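## Task

Free the Ethernet plug in the upper port of the wall plate by pressing its latch tab, and pull it out. Set the plug down so it rests on the bare table surface only (no part on a cable or any other object), clear of the robot's base yet easily reachable. Every other cable stays plugged in, and the gripper ends up empty. Lower the plug onto the table before opening the fingers, because dropping it can fail the task; a plug dangling from the gripper by its cord counts as released. The loose end of a cable may hang off the table edge. Finish with the whole arm, hand included, in free air, touching nothing once the scene has settled.

## Robot and tools

Robot: one six-joint arm with a two-finger gripper. Joint order everywhere (rows, result lists): waist, shoulder, elbow, forearm roll, wrist pitch, wrist roll. Stated joint ranges in radians: elbow -2.792 to 2.792, all others -6.283 to 6.283 (real ends may differ by up to 0.010 rad).

Frame: the scene frame has its origin on the table top right under the arm base, +z up, +y to the left when facing along +x. Positions in metres. The base may be tilted relative to the table, and the reported hand position gets less accurate at long reach. The gripper's fingers point along its own +z and close along its y axis. end_effector_position is the point between closed pads; closed fingertips extend about 33 mm past it, open ones about 9 mm. Closing pushes the tips about 24 mm further out, so keep clearance above surfaces.

A row is 9 numbers, each in [-1, 1]: six joint displacements (in joint order), then gripper position, gripper force_limit, gripper speed. Joint values are offsets, scaled so 1.0 equals 1.398 rad for waist and shoulder, 2.097 rad for elbow, 2.622 rad for the three wrist/forearm joints. Gripper position is absolute: +1 fully open (140 mm), about -0.8 where pads touch, -1 closes until blocked. force_limit -1/0/+1 gives roughly 14/60/107 N; speed -1/0/+1 gives roughly 30/140/250 mm/s.

execute_actions(actions): a list of up to 15 actions; each action is a table of 1 to 15 rows, one row per 1/30 s control step, the last row held if fewer than 15 are given. Offsets in every row are from the joint angles at the start of that action (not from the previous row); for the first action they are from the last reported angles. An action asking a joint to go more than 0.010 rad beyond its range end is refused; a malformed action, or a first action failing that check, cancels the whole call. An empty list just returns state and images. "joint sent to its limit" means a joint was clamped at its end.

move(target, speed, blocking): target is one 9-number row whose offsets count from the Joint positions in the latest result that printed them. All joints interpolate together (curved hand path), lasting 0.5 to 10 s. speed is the top rate in rad/s for the joint travelling farthest, 0.01 to 2, default 0.5. Paths ignore obstacles; the arm is stiff, so aiming even slightly past a firm contact can trigger a fault, and faster moves hit harder. The result adds a move: line with the outcome (done, off_target, moving, held, fault), limits=held or limits=none, and the joint farthest from target. blocking=false returns after 0.5 s while motion continues; until its end is reported, use wait or stop before any other motion call.

wait(seconds): 0 to 10 s, holds the last command; returns early if a running move ends. stop(): brakes the running move (needs room; fingers keep moving). zoom_image(camera, region): closer view of [x0, y0, x1, y1] pixels, at most 504x504, of cam_head_left, cam_head_right, cam_high, cam_low or cam_wrist (all 504x504; cam_wrist is fisheye). finished_scene(scene): ends the scene with that number irreversibly and reports success; the next task arrives in its result. Replying with no tool call ends everything.

Results: end_effector_position, end_effector_quat_wxyz, velocities, Joint positions and Joint velocities (rad, rad/s), Joint targets (what joints are currently driven toward, which can drift on their own), joint torques (offset, scaled, noisy), gripper position_measured in counts (3 fully open, 230 pads meeting, not linear) and object_status: 0 moving, 1 blocked while opening, 2 blocked while closing (a grip), 3 reached target or pads met. After closing with -1, check for 2. To squeeze harder while at 2, raise force_limit and nudge position (e.g. -1 to -0.98). "joint command not followed" means the clearance check altered targets (mount counts as arm).

Motion limits: per-step targets stay within 0.456 rad (waist, shoulder), 0.683 (elbow), 0.854 (wrist joints) of measured angles; a step that would move the hand over 70 mm is scaled back. Joint speed caps are 2.09/3.14/3.93 rad/s, so big offsets need several actions; resend unfinished motion.

Avoid: torque reaching load limits (waist, shoulder 323 N m; elbow 152; wrist joints 42.7) or any external force of 144 N, either of which stops the arm for 10 s; overheating from holding loads (MOTOR HOT warns, then the brakes lock); knocking anything off the table; dropping the plug; and ending in contact. Press the latch gently, pull slowly, lower the plug flat onto open table, open, then lift the hand clear. Loose objects may occasionally be nudged by outside pushes.

Each tool is called after "Request:" as name([rows], argument=value, ...), one row to a line, values as JSON.

## Session

I'll start by looking at the scene.

Request:
execute_actions(actions=[])

Scene clock: 0.00 s.
end_effector_position=(+0.4278, +0.1219, +0.1991) position_measured=3 object_status=3 end_effector_quat_wxyz=(+0.281, +0.122, +0.751, +0.585) end_effector_velocity=(-0.000, +0.000, -0.000) end_effector_angular_velocity=(-0.000, -0.000, +0.001)
Joint names: [waist, shoulder, elbow, forearm roll, wrist pitch, wrist roll]
Joint positions: [-0.656  0.27   2.666  1.475  1.427  3.064]
Joint velocities: [ 0.001  0.    -0.     0.    -0.    -0.   ]
Joint torques (N m, as the joint torque sensors report them, + toward a larger angle): no reading
Joint targets: [-0.656 0.270 2.666 1.475 1.427 3.064]

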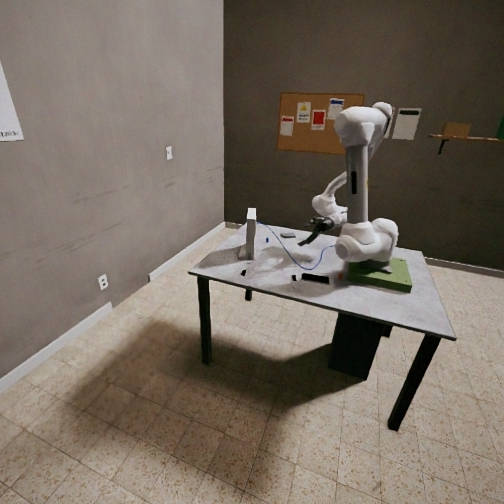

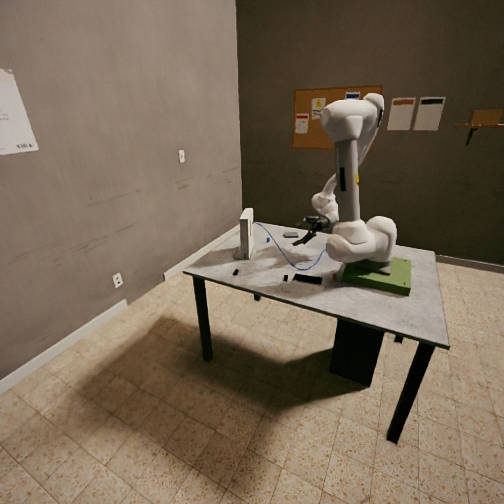

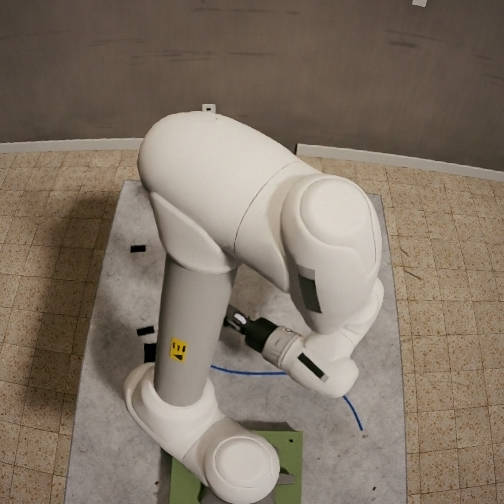

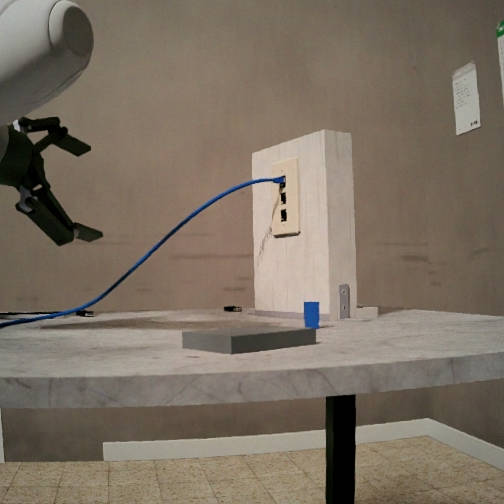

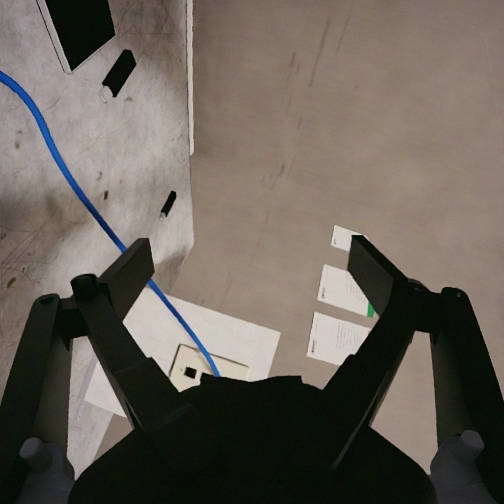

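Request:
zoom_image(camera="cam_low", region=[220, 130, 360, 270])

Request:
zoom_image(camera="cam_head_left", region=[180, 180, 440, 320])

Region (220, 130, 360, 270) of cam_low's 504x504 image, scaled by 3.600, with more detail than that image has.

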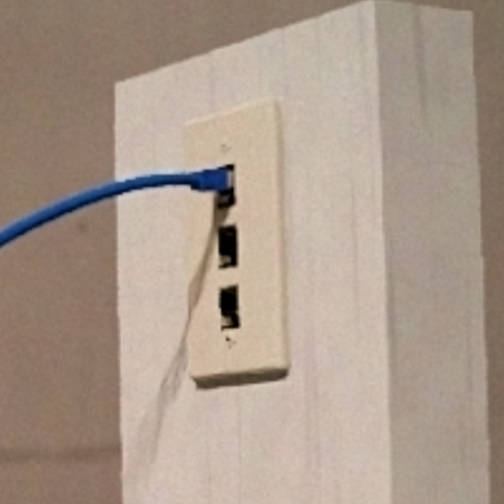

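Region (180, 180, 440, 320) of cam_head_left's 504x504 image, scaled by 1.938, with more detail than that image has; it fills the top 271 rows of this view, and the rest is white.

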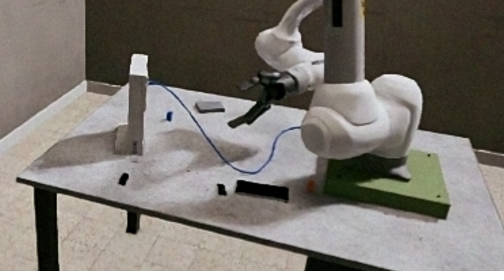

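Request:
move(target=[-0.0546, 0.2204, -0.3935, -0.1897, 0.2296, 0.2510, 1, 0, 0], speed=0.8)

Scene clock: 121.53 s.
end_effector_position=(+0.5477, -0.1251, +0.3020) position_measured=3 object_status=3 end_effector_quat_wxyz=(+0.006, +0.005, +0.707, +0.707) end_effector_velocity=(+0.000, -0.000, +0.001) end_effector_angular_velocity=(+0.000, -0.001, -0.001)
Joint names: [waist, shoulder, elbow, forearm roll, wrist pitch, wrist roll]
Joint positions: [-0.732  0.578  1.84   0.978  2.029  3.722]
Joint velocities: [-0.001 -0.001 -0.001  0.001  0.001  0.001]
Joint torques (N m, as the joint torque sensors report them, + toward a larger angle): [  0.75 -88.72 -31.21   2.95   2.34   0.15]
Joint targets: [-0.732 0.578 1.840 0.978 2.029 3.722]
move: done; limits=none; farthest joint: the shoulder, 0.001 radians from its target (0.309 radians at the start)

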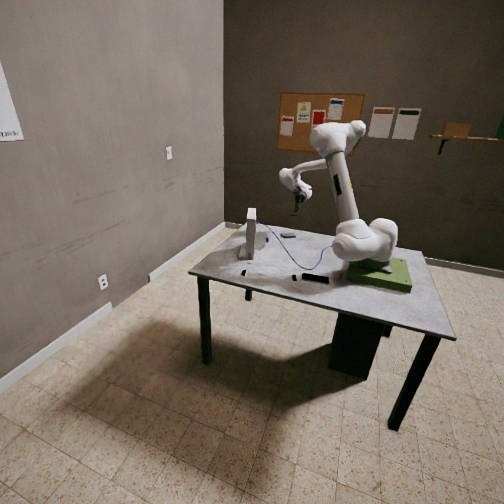

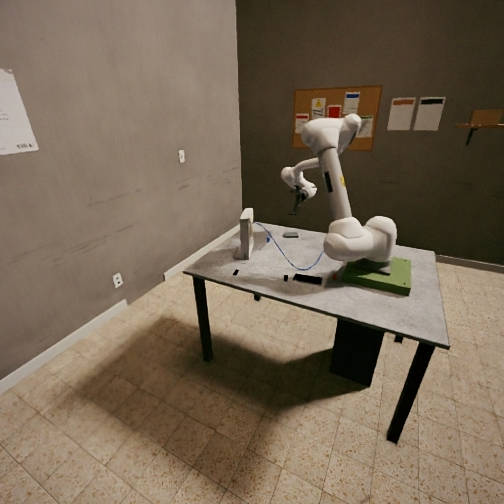

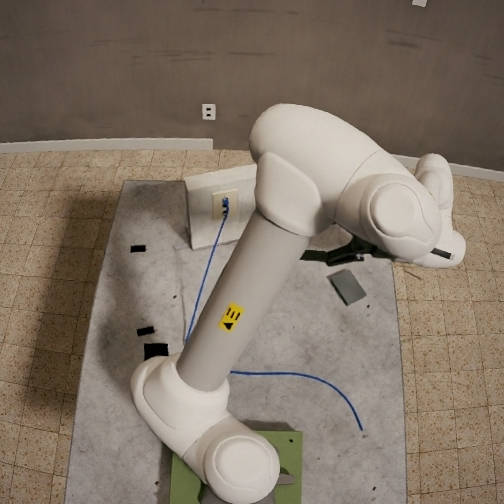

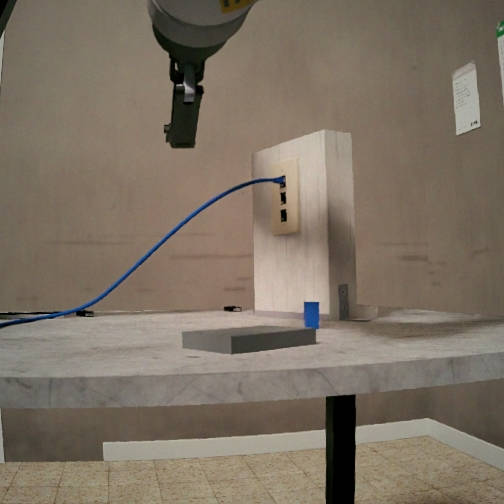

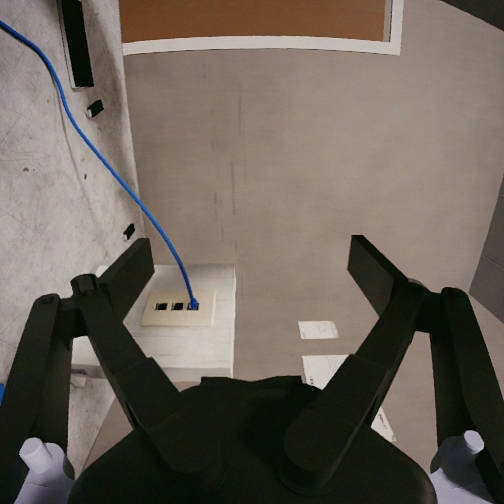

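Request:
move(target=[0.1162, 0.1264, -0.0502, 0.0466, -0.0476, -0.0034, 1, 0, 0], speed=0.5)

Scene clock: 164.67 s.
end_effector_position=(+0.6606, -0.0619, +0.2094) position_measured=3 object_status=3 end_effector_quat_wxyz=(+0.006, +0.006, +0.707, +0.707) end_effector_velocity=(+0.001, -0.000, -0.001) end_effector_angular_velocity=(-0.002, -0.000, -0.001)
Joint names: [waist, shoulder, elbow, forearm roll, wrist pitch, wrist roll]
Joint positions: [-0.57   0.754  1.735  1.1    1.904  3.713]
Joint velocities: [ 0.     0.001 -0.001 -0.    -0.002 -0.   ]
Joint torques (N m, as the joint torque sensors report them, + toward a larger angle): [   0.72 -103.08  -29.1     2.7     1.98   -0.1 ]
Joint targets: [-0.569 0.754 1.735 1.100 1.904 3.713]
move: done; limits=none; farthest joint: the shoulder, 0.001 radians from its target (0.177 radians at the start)

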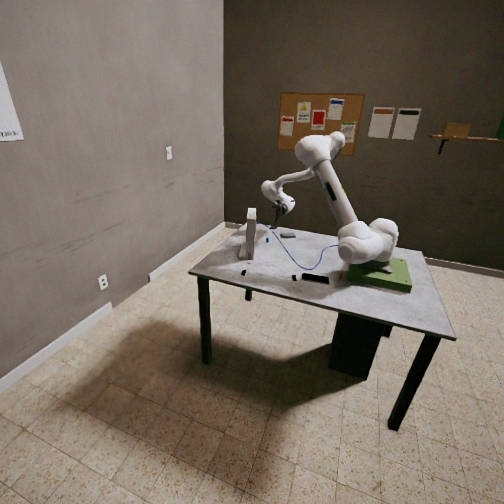

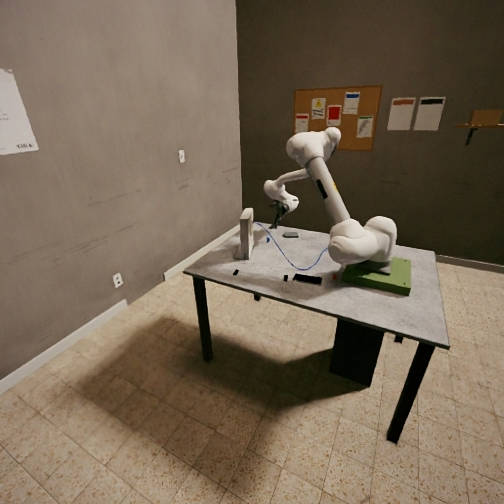

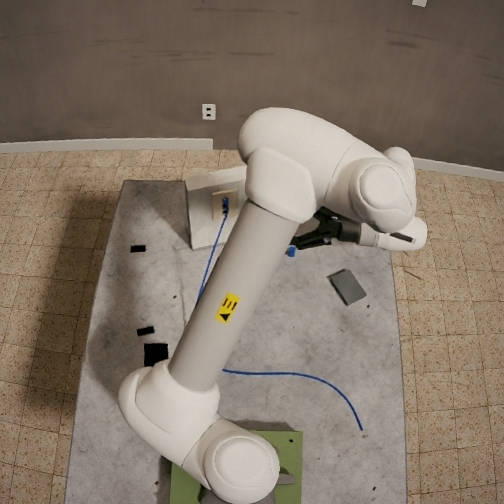

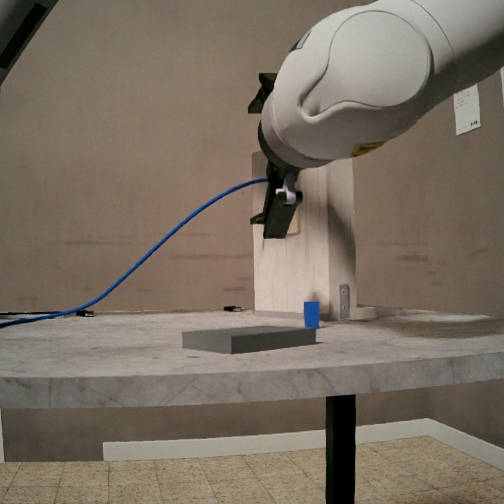

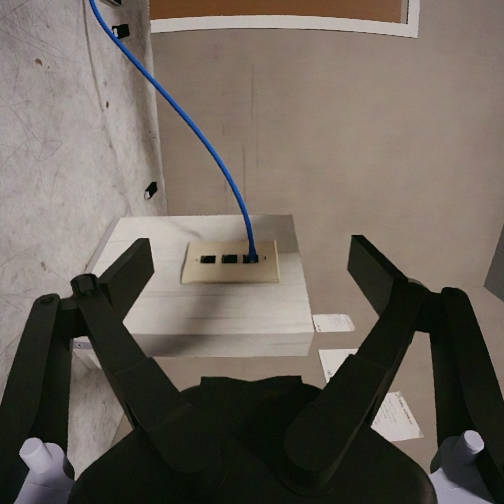

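Request:
move(target=[0.0792, -0.0128, 0.0161, 0.0352, -0.0253, 0.0054, -0.35, 0, 0], speed=0.3)

Scene clock: 208.07 s.
end_effector_position=(+0.6864, +0.0199, +0.2118) position_measured=173 object_status=3 end_effector_quat_wxyz=(+0.006, +0.006, +0.707, +0.707) end_effector_velocity=(+0.000, -0.000, -0.000) end_effector_angular_velocity=(+0.001, +0.001, -0.000)
Joint names: [waist, shoulder, elbow, forearm roll, wrist pitch, wrist roll]
Joint positions: [-0.459  0.736  1.769  1.192  1.838  3.728]
Joint velocities: [-0.     0.001  0.     0.     0.     0.   ]
Joint torques (N m, as the joint torque sensors report them, + toward a larger angle): [   0.83 -100.55  -28.44    2.61    2.16    0.14]
Joint targets: [-0.459 0.736 1.769 1.192 1.838 3.728]
move: done; limits=none; farthest joint: the waist, 0.000 radians from its target (0.110 radians at the start)

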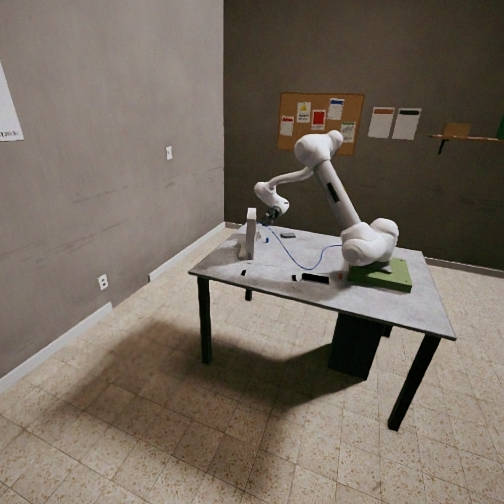

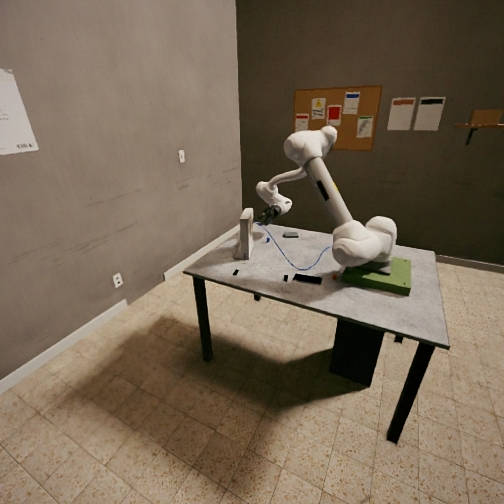

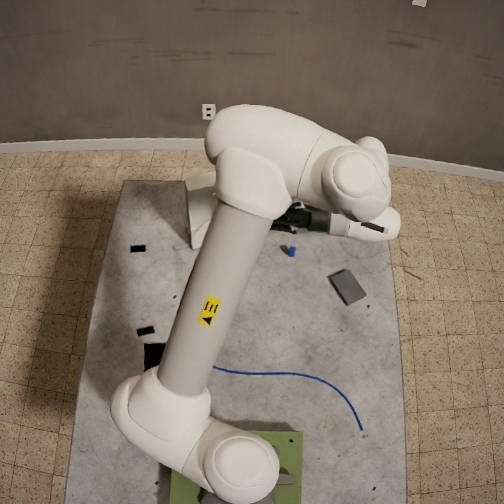

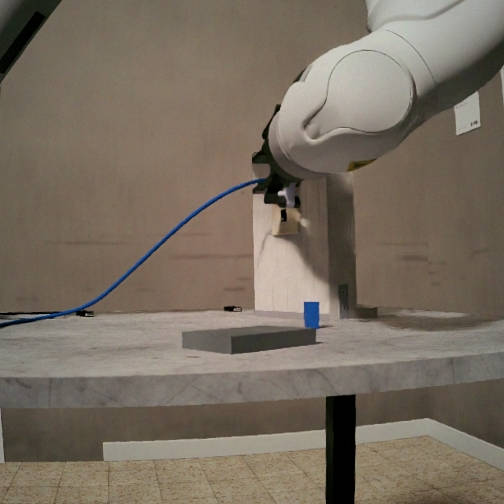

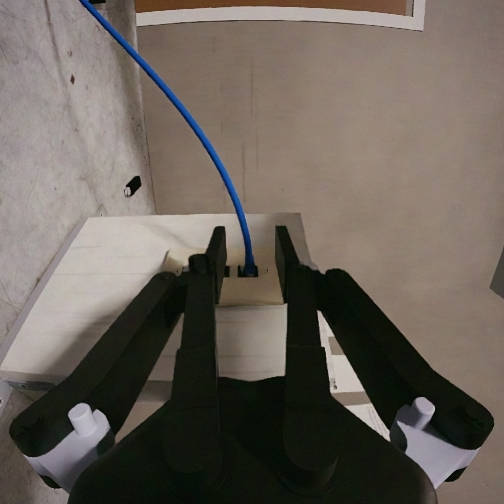

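Request:
zoom_image(camera="cam_wrist", region=[150, 190, 350, 330])

Region (150, 190, 350, 330) of cam_wrist's 504x504 image, scaled by 2.520, with more detail than that image has; it fills the top 353 rows of this view, and the rest is white.

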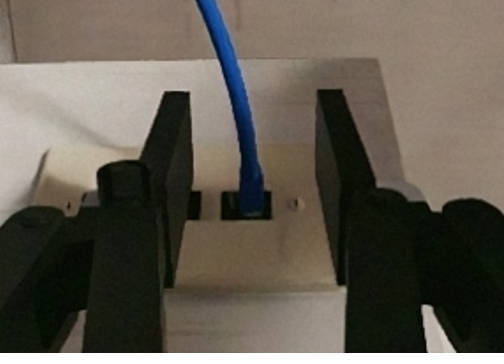

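Request:
move(target=[0.0364, 0.0005, -0.0007, 0.0167, -0.0107, 0.0044, -0.35, 0, 0], speed=0.15)

Request:
zoom_image(camera="cam_wrist", region=[150, 190, 350, 330])

Scene clock: 262.20 s.
end_effector_position=(+0.7020, +0.0546, +0.2118) position_measured=173 object_status=3 end_effector_quat_wxyz=(+0.006, +0.006, +0.707, +0.707) end_effector_velocity=(+0.000, +0.000, -0.000) end_effector_angular_velocity=(-0.001, -0.001, -0.001)
Joint names: [waist, shoulder, elbow, forearm roll, wrist pitch, wrist roll]
Joint positions: [-0.408  0.737  1.767  1.236  1.81   3.739]
Joint velocities: [ 0.     0.    -0.     0.    -0.001 -0.001]
Joint torques (N m, as the joint torque sensors report them, + toward a larger angle): [  -0.29 -101.61  -29.51    2.4     2.21    0.07]
Joint targets: [-0.408 0.737 1.767 1.236 1.810 3.739]
move: done; limits=none; farthest joint: the waist, 0.000 radians from its target (0.051 radians at the start)

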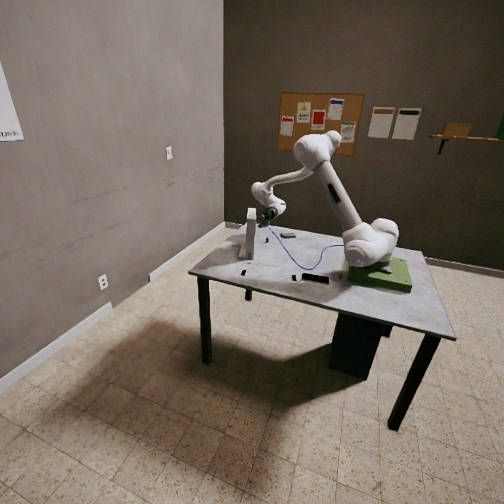

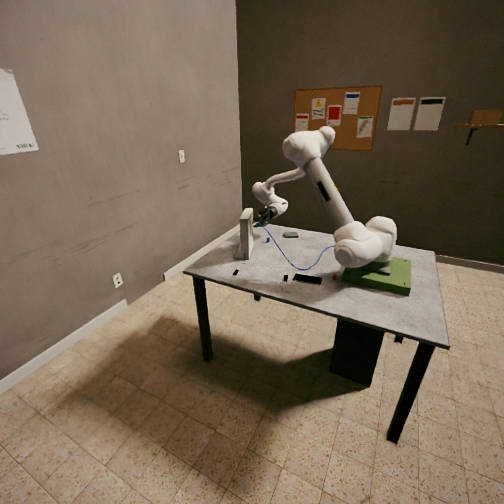

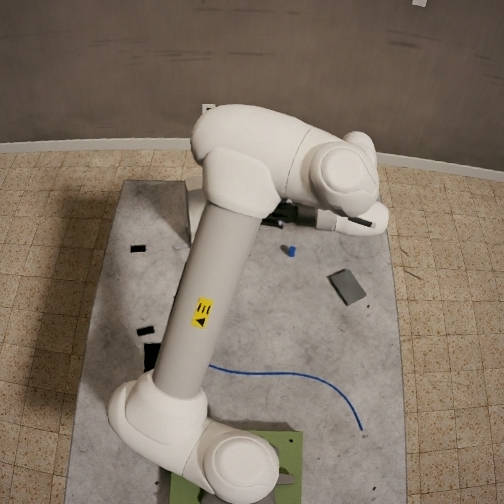

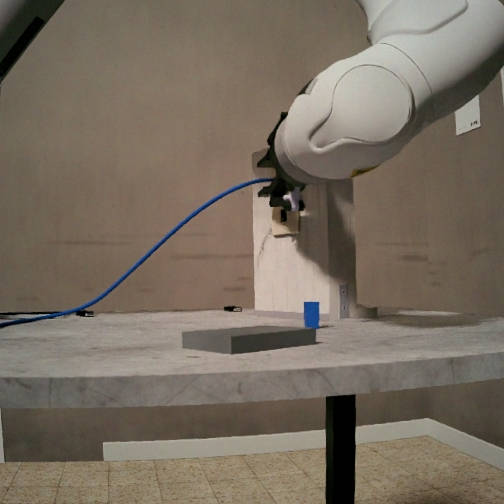

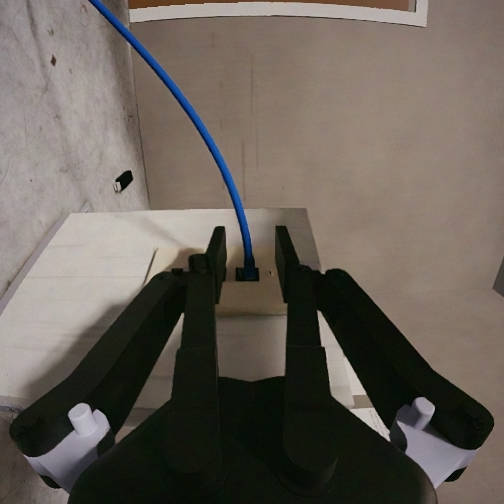

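Region (150, 190, 350, 330) of cam_wrist's 504x504 image, scaled by 2.520, with more detail than that image has; it fills the top 353 rows of this view, and the rest is white.

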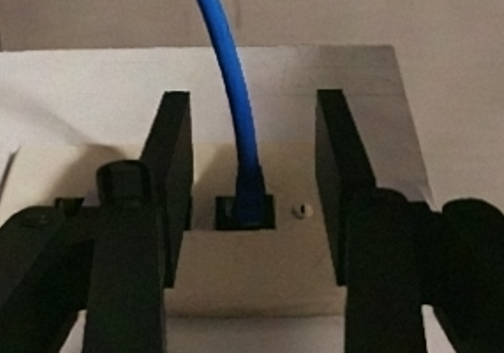

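Request:
zoom_image(camera="cam_head_left", region=[230, 190, 300, 250])

Request:
zoom_image(camera="cam_wrist", region=[210, 220, 290, 300])

Region (230, 190, 300, 250) of cam_head_left's 504x504 image, scaled by 7.200, with more detail than that image has; it fills the top 432 rows of this view, and the rest is white.

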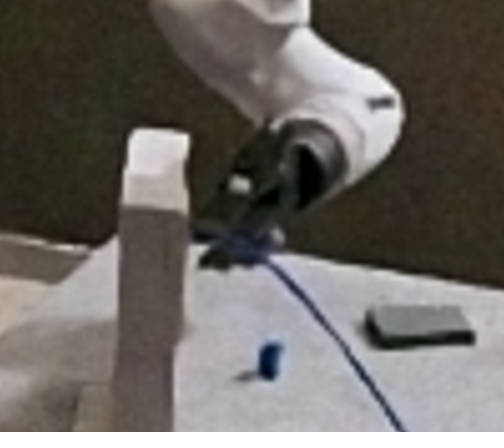

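Region (210, 220, 290, 300) of cam_wrist's 504x504 image, scaled by 6.300, with more detail than that image has.

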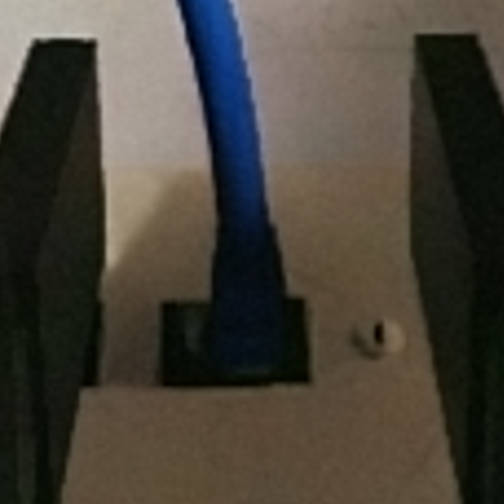

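Request:
move(target=[0.0354, 0.0555, -0.0812, -0.0534, 0.0571, 0.0145, -0.35, 0, 0], speed=0.2)

Request:
zoom_image(camera="cam_wrist", region=[190, 200, 310, 320])

Scene clock: 326.43 s.
end_effector_position=(+0.7035, +0.0535, +0.2109) position_measured=173 object_status=3 end_effector_quat_wxyz=(-0.080, -0.081, +0.702, +0.703) end_effector_velocity=(-0.000, +0.000, -0.000) end_effector_angular_velocity=(-0.001, +0.001, +0.002)
Joint names: [waist, shoulder, elbow, forearm roll, wrist pitch, wrist roll]
Joint positions: [-0.359  0.815  1.597  1.096  1.96   3.777]
Joint velocities: [ 0.001 -0.    -0.001 -0.001 -0.     0.002]
Joint torques (N m, as the joint torque sensors report them, + toward a larger angle): [  -0.14 -108.96  -31.67    2.97    2.19   -0.03]
Joint targets: [-0.359 0.815 1.597 1.096 1.960 3.777]
move: done; limits=none; farthest joint: the waist, 0.000 radians from its target (0.049 radians at the start)

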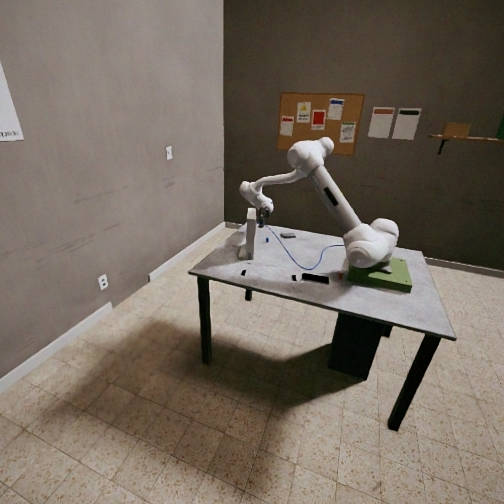

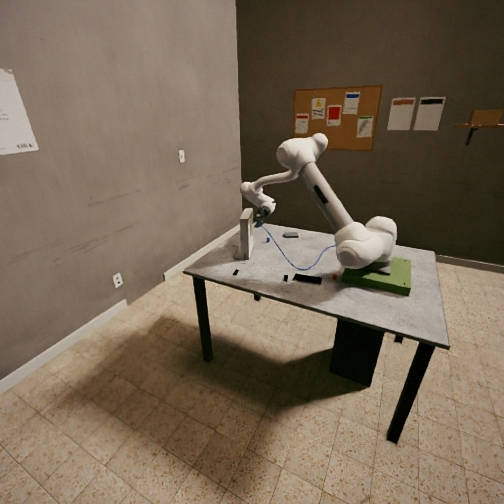

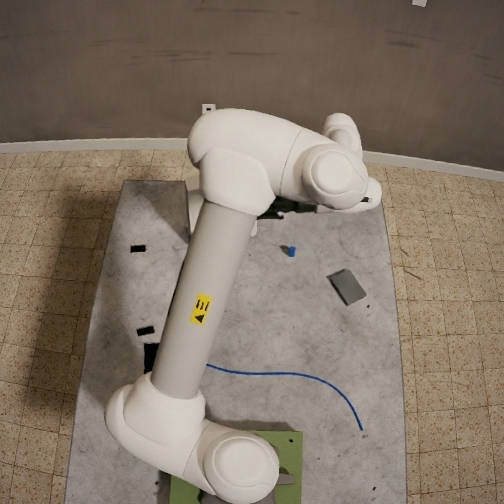

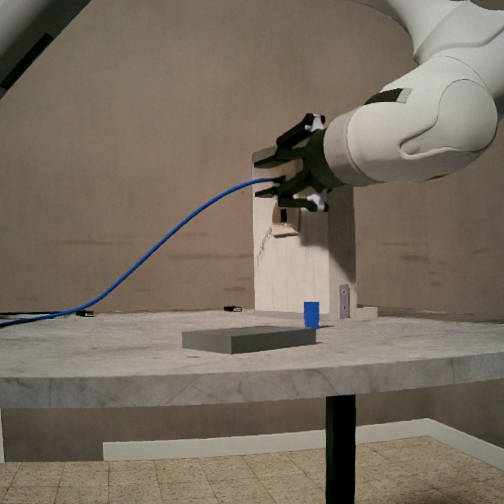

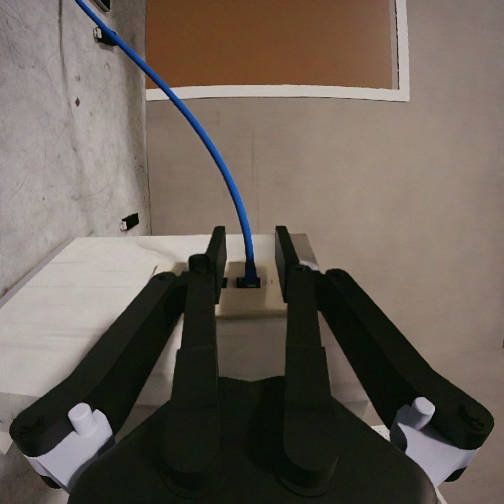

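Region (190, 200, 310, 320) of cam_wrist's 504x504 image, scaled by 4.200, with more detail than that image has.

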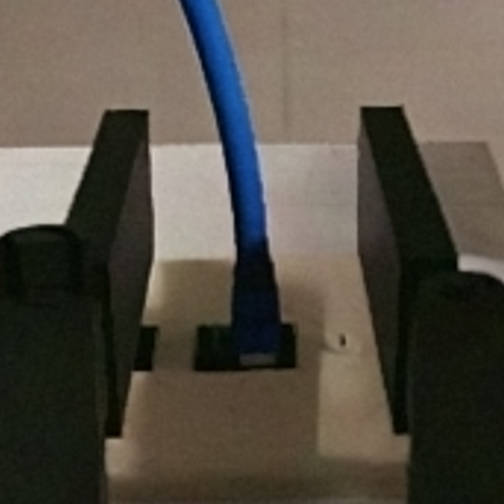

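Request:
move(target=[0.00381, 0.00531, -0.00782, 0.00301, 0.00034, 0.00396, -0.35, 0, 0], speed=0.03)

Request:
zoom_image(camera="cam_wrist", region=[190, 200, 310, 320])

Request:
zoom_image(camera="cam_low", region=[230, 110, 350, 230])

Scene clock: 351.63 s.
end_effector_position=(+0.7113, +0.0551, +0.2109) position_measured=173 object_status=3 end_effector_quat_wxyz=(-0.080, -0.081, +0.702, +0.703) end_effector_velocity=(-0.000, -0.000, -0.000) end_effector_angular_velocity=(-0.000, +0.002, -0.000)
Joint names: [waist, shoulder, elbow, forearm roll, wrist pitch, wrist roll]
Joint positions: [-0.353  0.822  1.581  1.104  1.961  3.787]
Joint velocities: [-0.     0.     0.    -0.    -0.     0.001]
Joint torques (N m, as the joint torque sensors report them, + toward a larger angle): [   0.77 -110.21  -31.25    2.82    2.26   -0.05]
Joint targets: [-0.353 0.822 1.581 1.104 1.961 3.787]
move: done; limits=none; farthest joint: the waist, 0.000 radians from its target (0.005 radians at the start)

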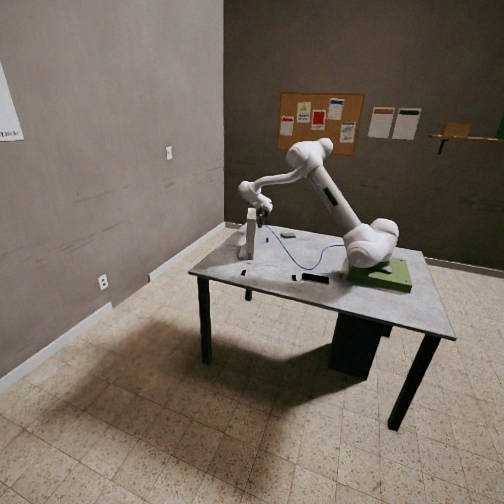

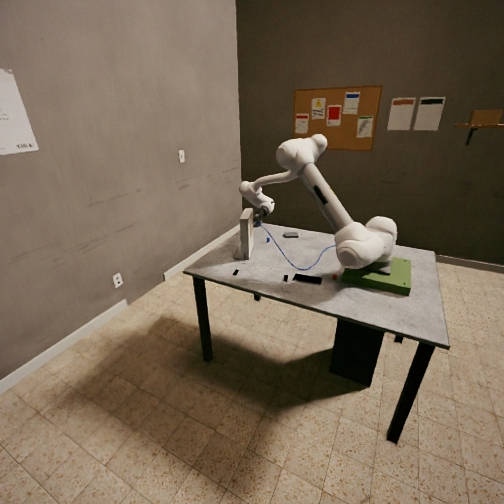

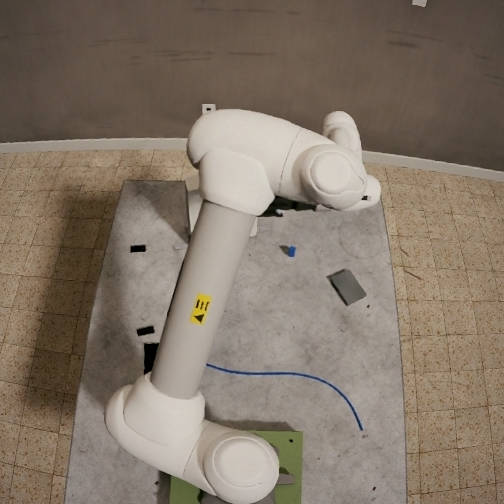

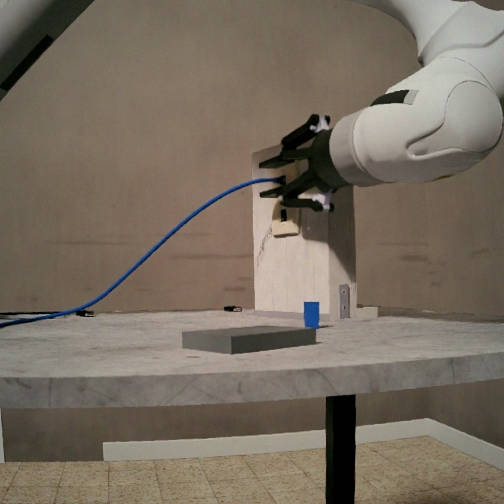

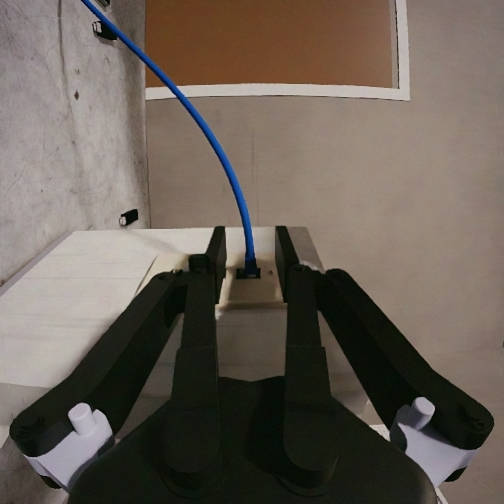

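Region (190, 200, 310, 320) of cam_wrist's 504x504 image, scaled by 4.200, with more detail than that image has.

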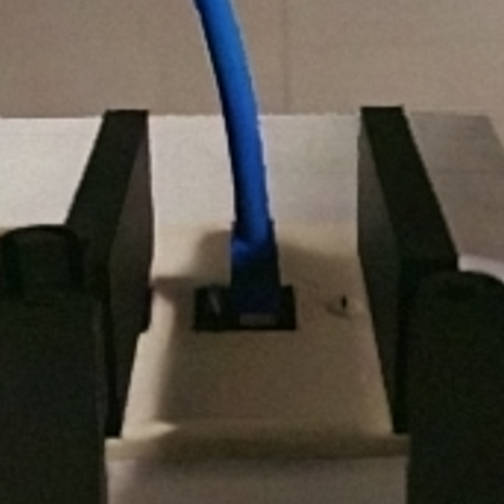

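Region (230, 110, 350, 230) of cam_low's 504x504 image, scaled by 4.200, with more detail than that image has.

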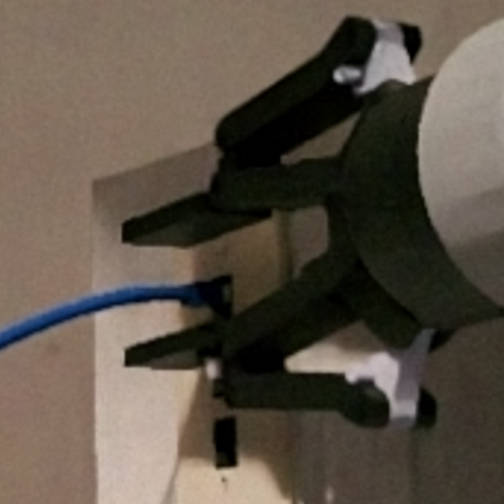

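Request:
move(target=[0.00119, 0.00166, -0.00244, 0.00094, 0.0001, 0.00124, -0.35, 0, 0], speed=0.01)

Request:
zoom_image(camera="cam_wrist", region=[190, 200, 310, 320])

Scene clock: 366.23 s.
end_effector_position=(+0.7137, +0.0557, +0.2109) position_measured=173 object_status=3 end_effector_quat_wxyz=(-0.080, -0.081, +0.702, +0.703) end_effector_velocity=(+0.000, +0.000, +0.001) end_effector_angular_velocity=(+0.001, -0.003, +0.000)
Joint names: [waist, shoulder, elbow, forearm roll, wrist pitch, wrist roll]
Joint positions: [-0.352  0.824  1.576  1.106  1.961  3.791]
Joint velocities: [ 0.    -0.002 -0.     0.001  0.001 -0.001]
Joint torques (N m, as the joint torque sensors report them, + toward a larger angle): [   0.42 -110.45  -32.21    2.93    2.08    0.16]
Joint targets: [-0.352 0.824 1.576 1.106 1.961 3.791]
move: done; limits=none; farthest joint: the waist, 0.000 radians from its target (0.002 radians at the start)

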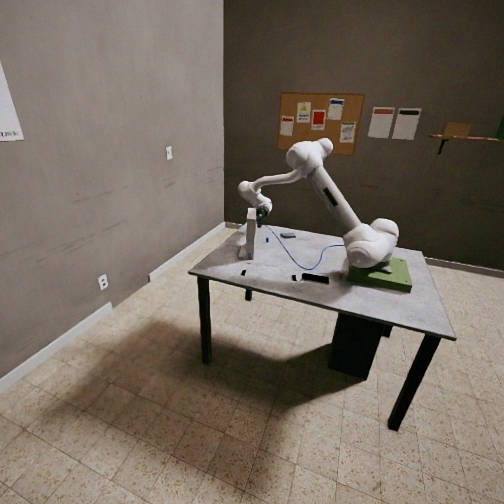

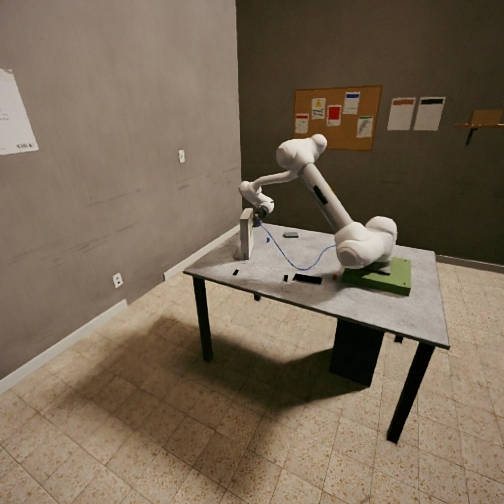

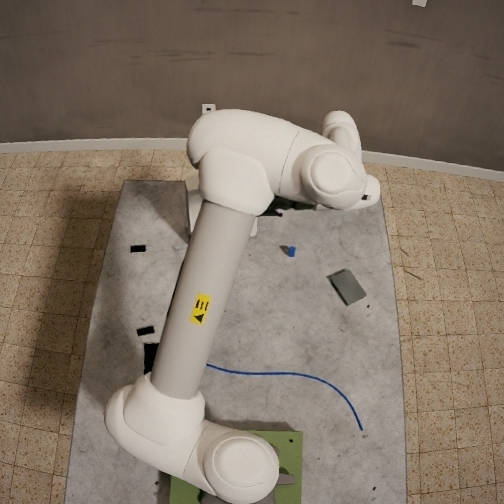

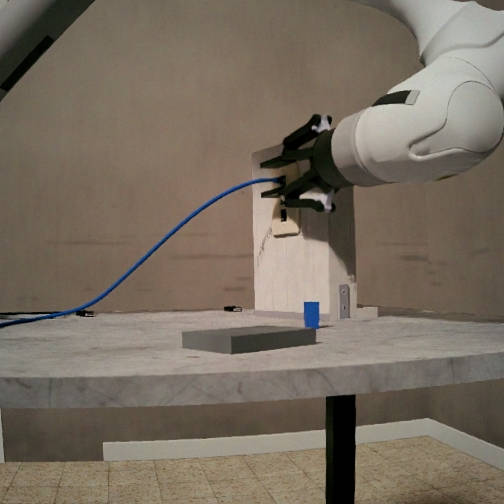

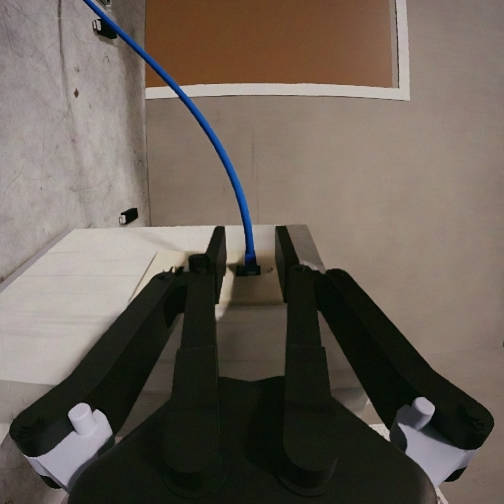

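Region (190, 200, 310, 320) of cam_wrist's 504x504 image, scaled by 4.200, with more detail than that image has.

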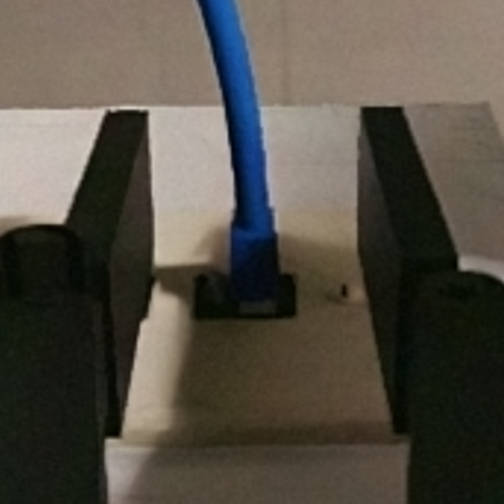

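Request:
execute_actions([
  [[0,0,0,0,0,0,-1,-0.4,-0.6]],
  [[0,0,0,0,0,0,-1,-0.4,-0.6]],
])

Request:
zoom_image(camera="cam_wrist", region=[190, 200, 310, 320])

Request:
zoom_image(camera="cam_low", region=[230, 110, 350, 230])

Scene clock: 378.10 s.
end_effector_position=(+0.7137, +0.0557, +0.2109) position_measured=221 object_status=2 end_effector_quat_wxyz=(-0.080, -0.081, +0.702, +0.703) end_effector_velocity=(+0.000, +0.000, +0.001) end_effector_angular_velocity=(+0.001, -0.002, +0.001)
Joint names: [waist, shoulder, elbow, forearm roll, wrist pitch, wrist roll]
Joint positions: [-0.352  0.824  1.576  1.106  1.961  3.791]
Joint velocities: [ 0.    -0.    -0.001  0.     0.001 -0.002]
Joint torques (N m, as the joint torque sensors report them, + toward a larger angle): [   0.22 -111.36  -31.74    3.1     2.4     0.11]
Joint targets: [-0.352 0.824 1.576 1.106 1.961 3.791]

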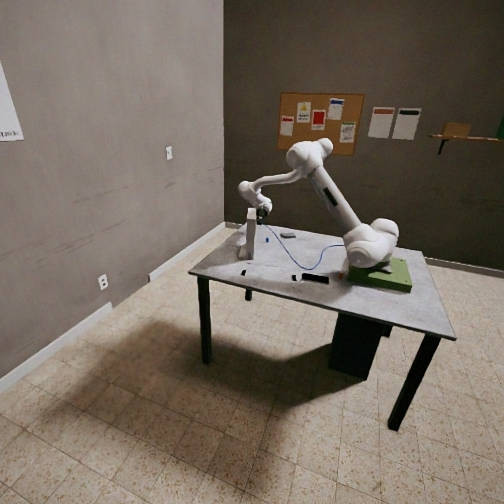

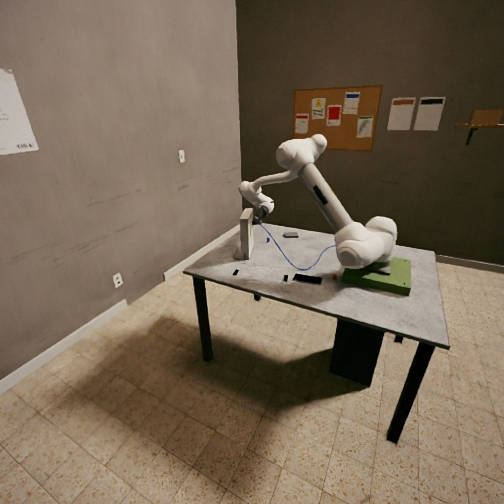

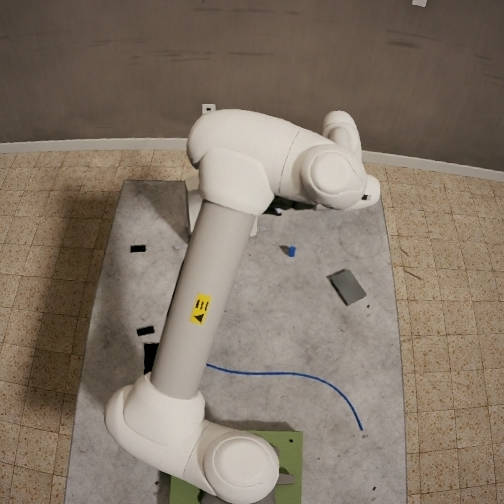

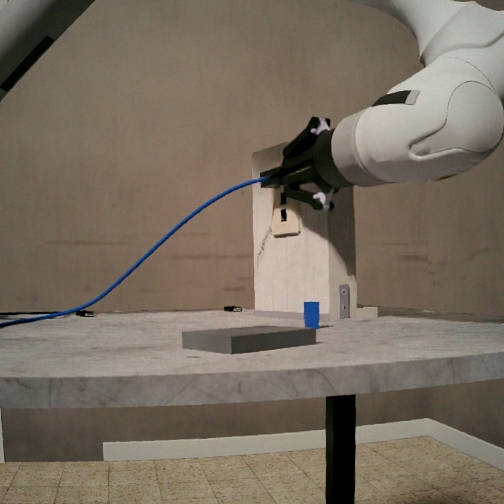

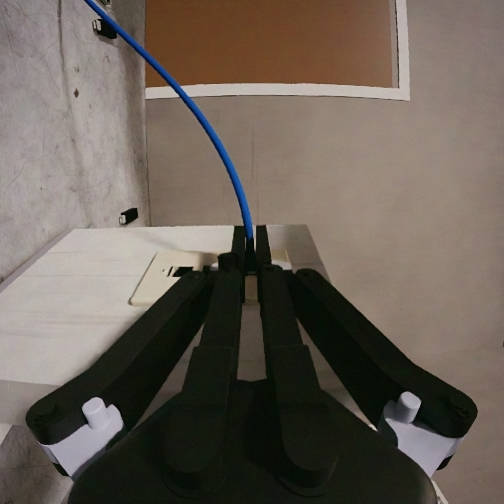

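Region (190, 200, 310, 320) of cam_wrist's 504x504 image, scaled by 4.200, with more detail than that image has.

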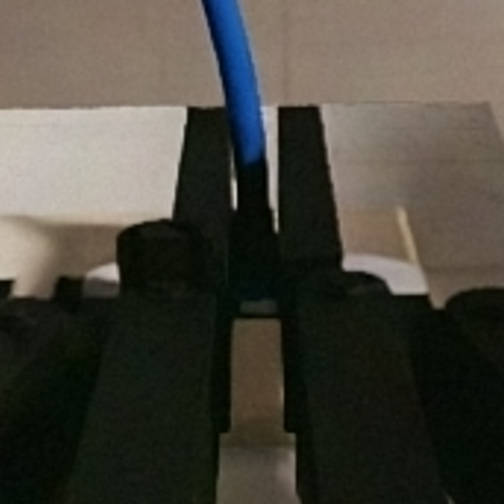

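Region (230, 110, 350, 230) of cam_low's 504x504 image, scaled by 4.200, with more detail than that image has.

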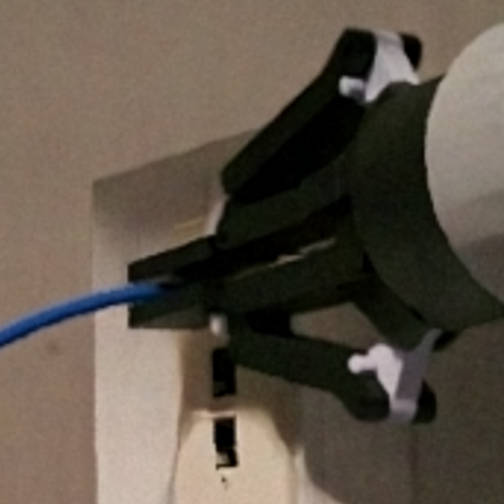

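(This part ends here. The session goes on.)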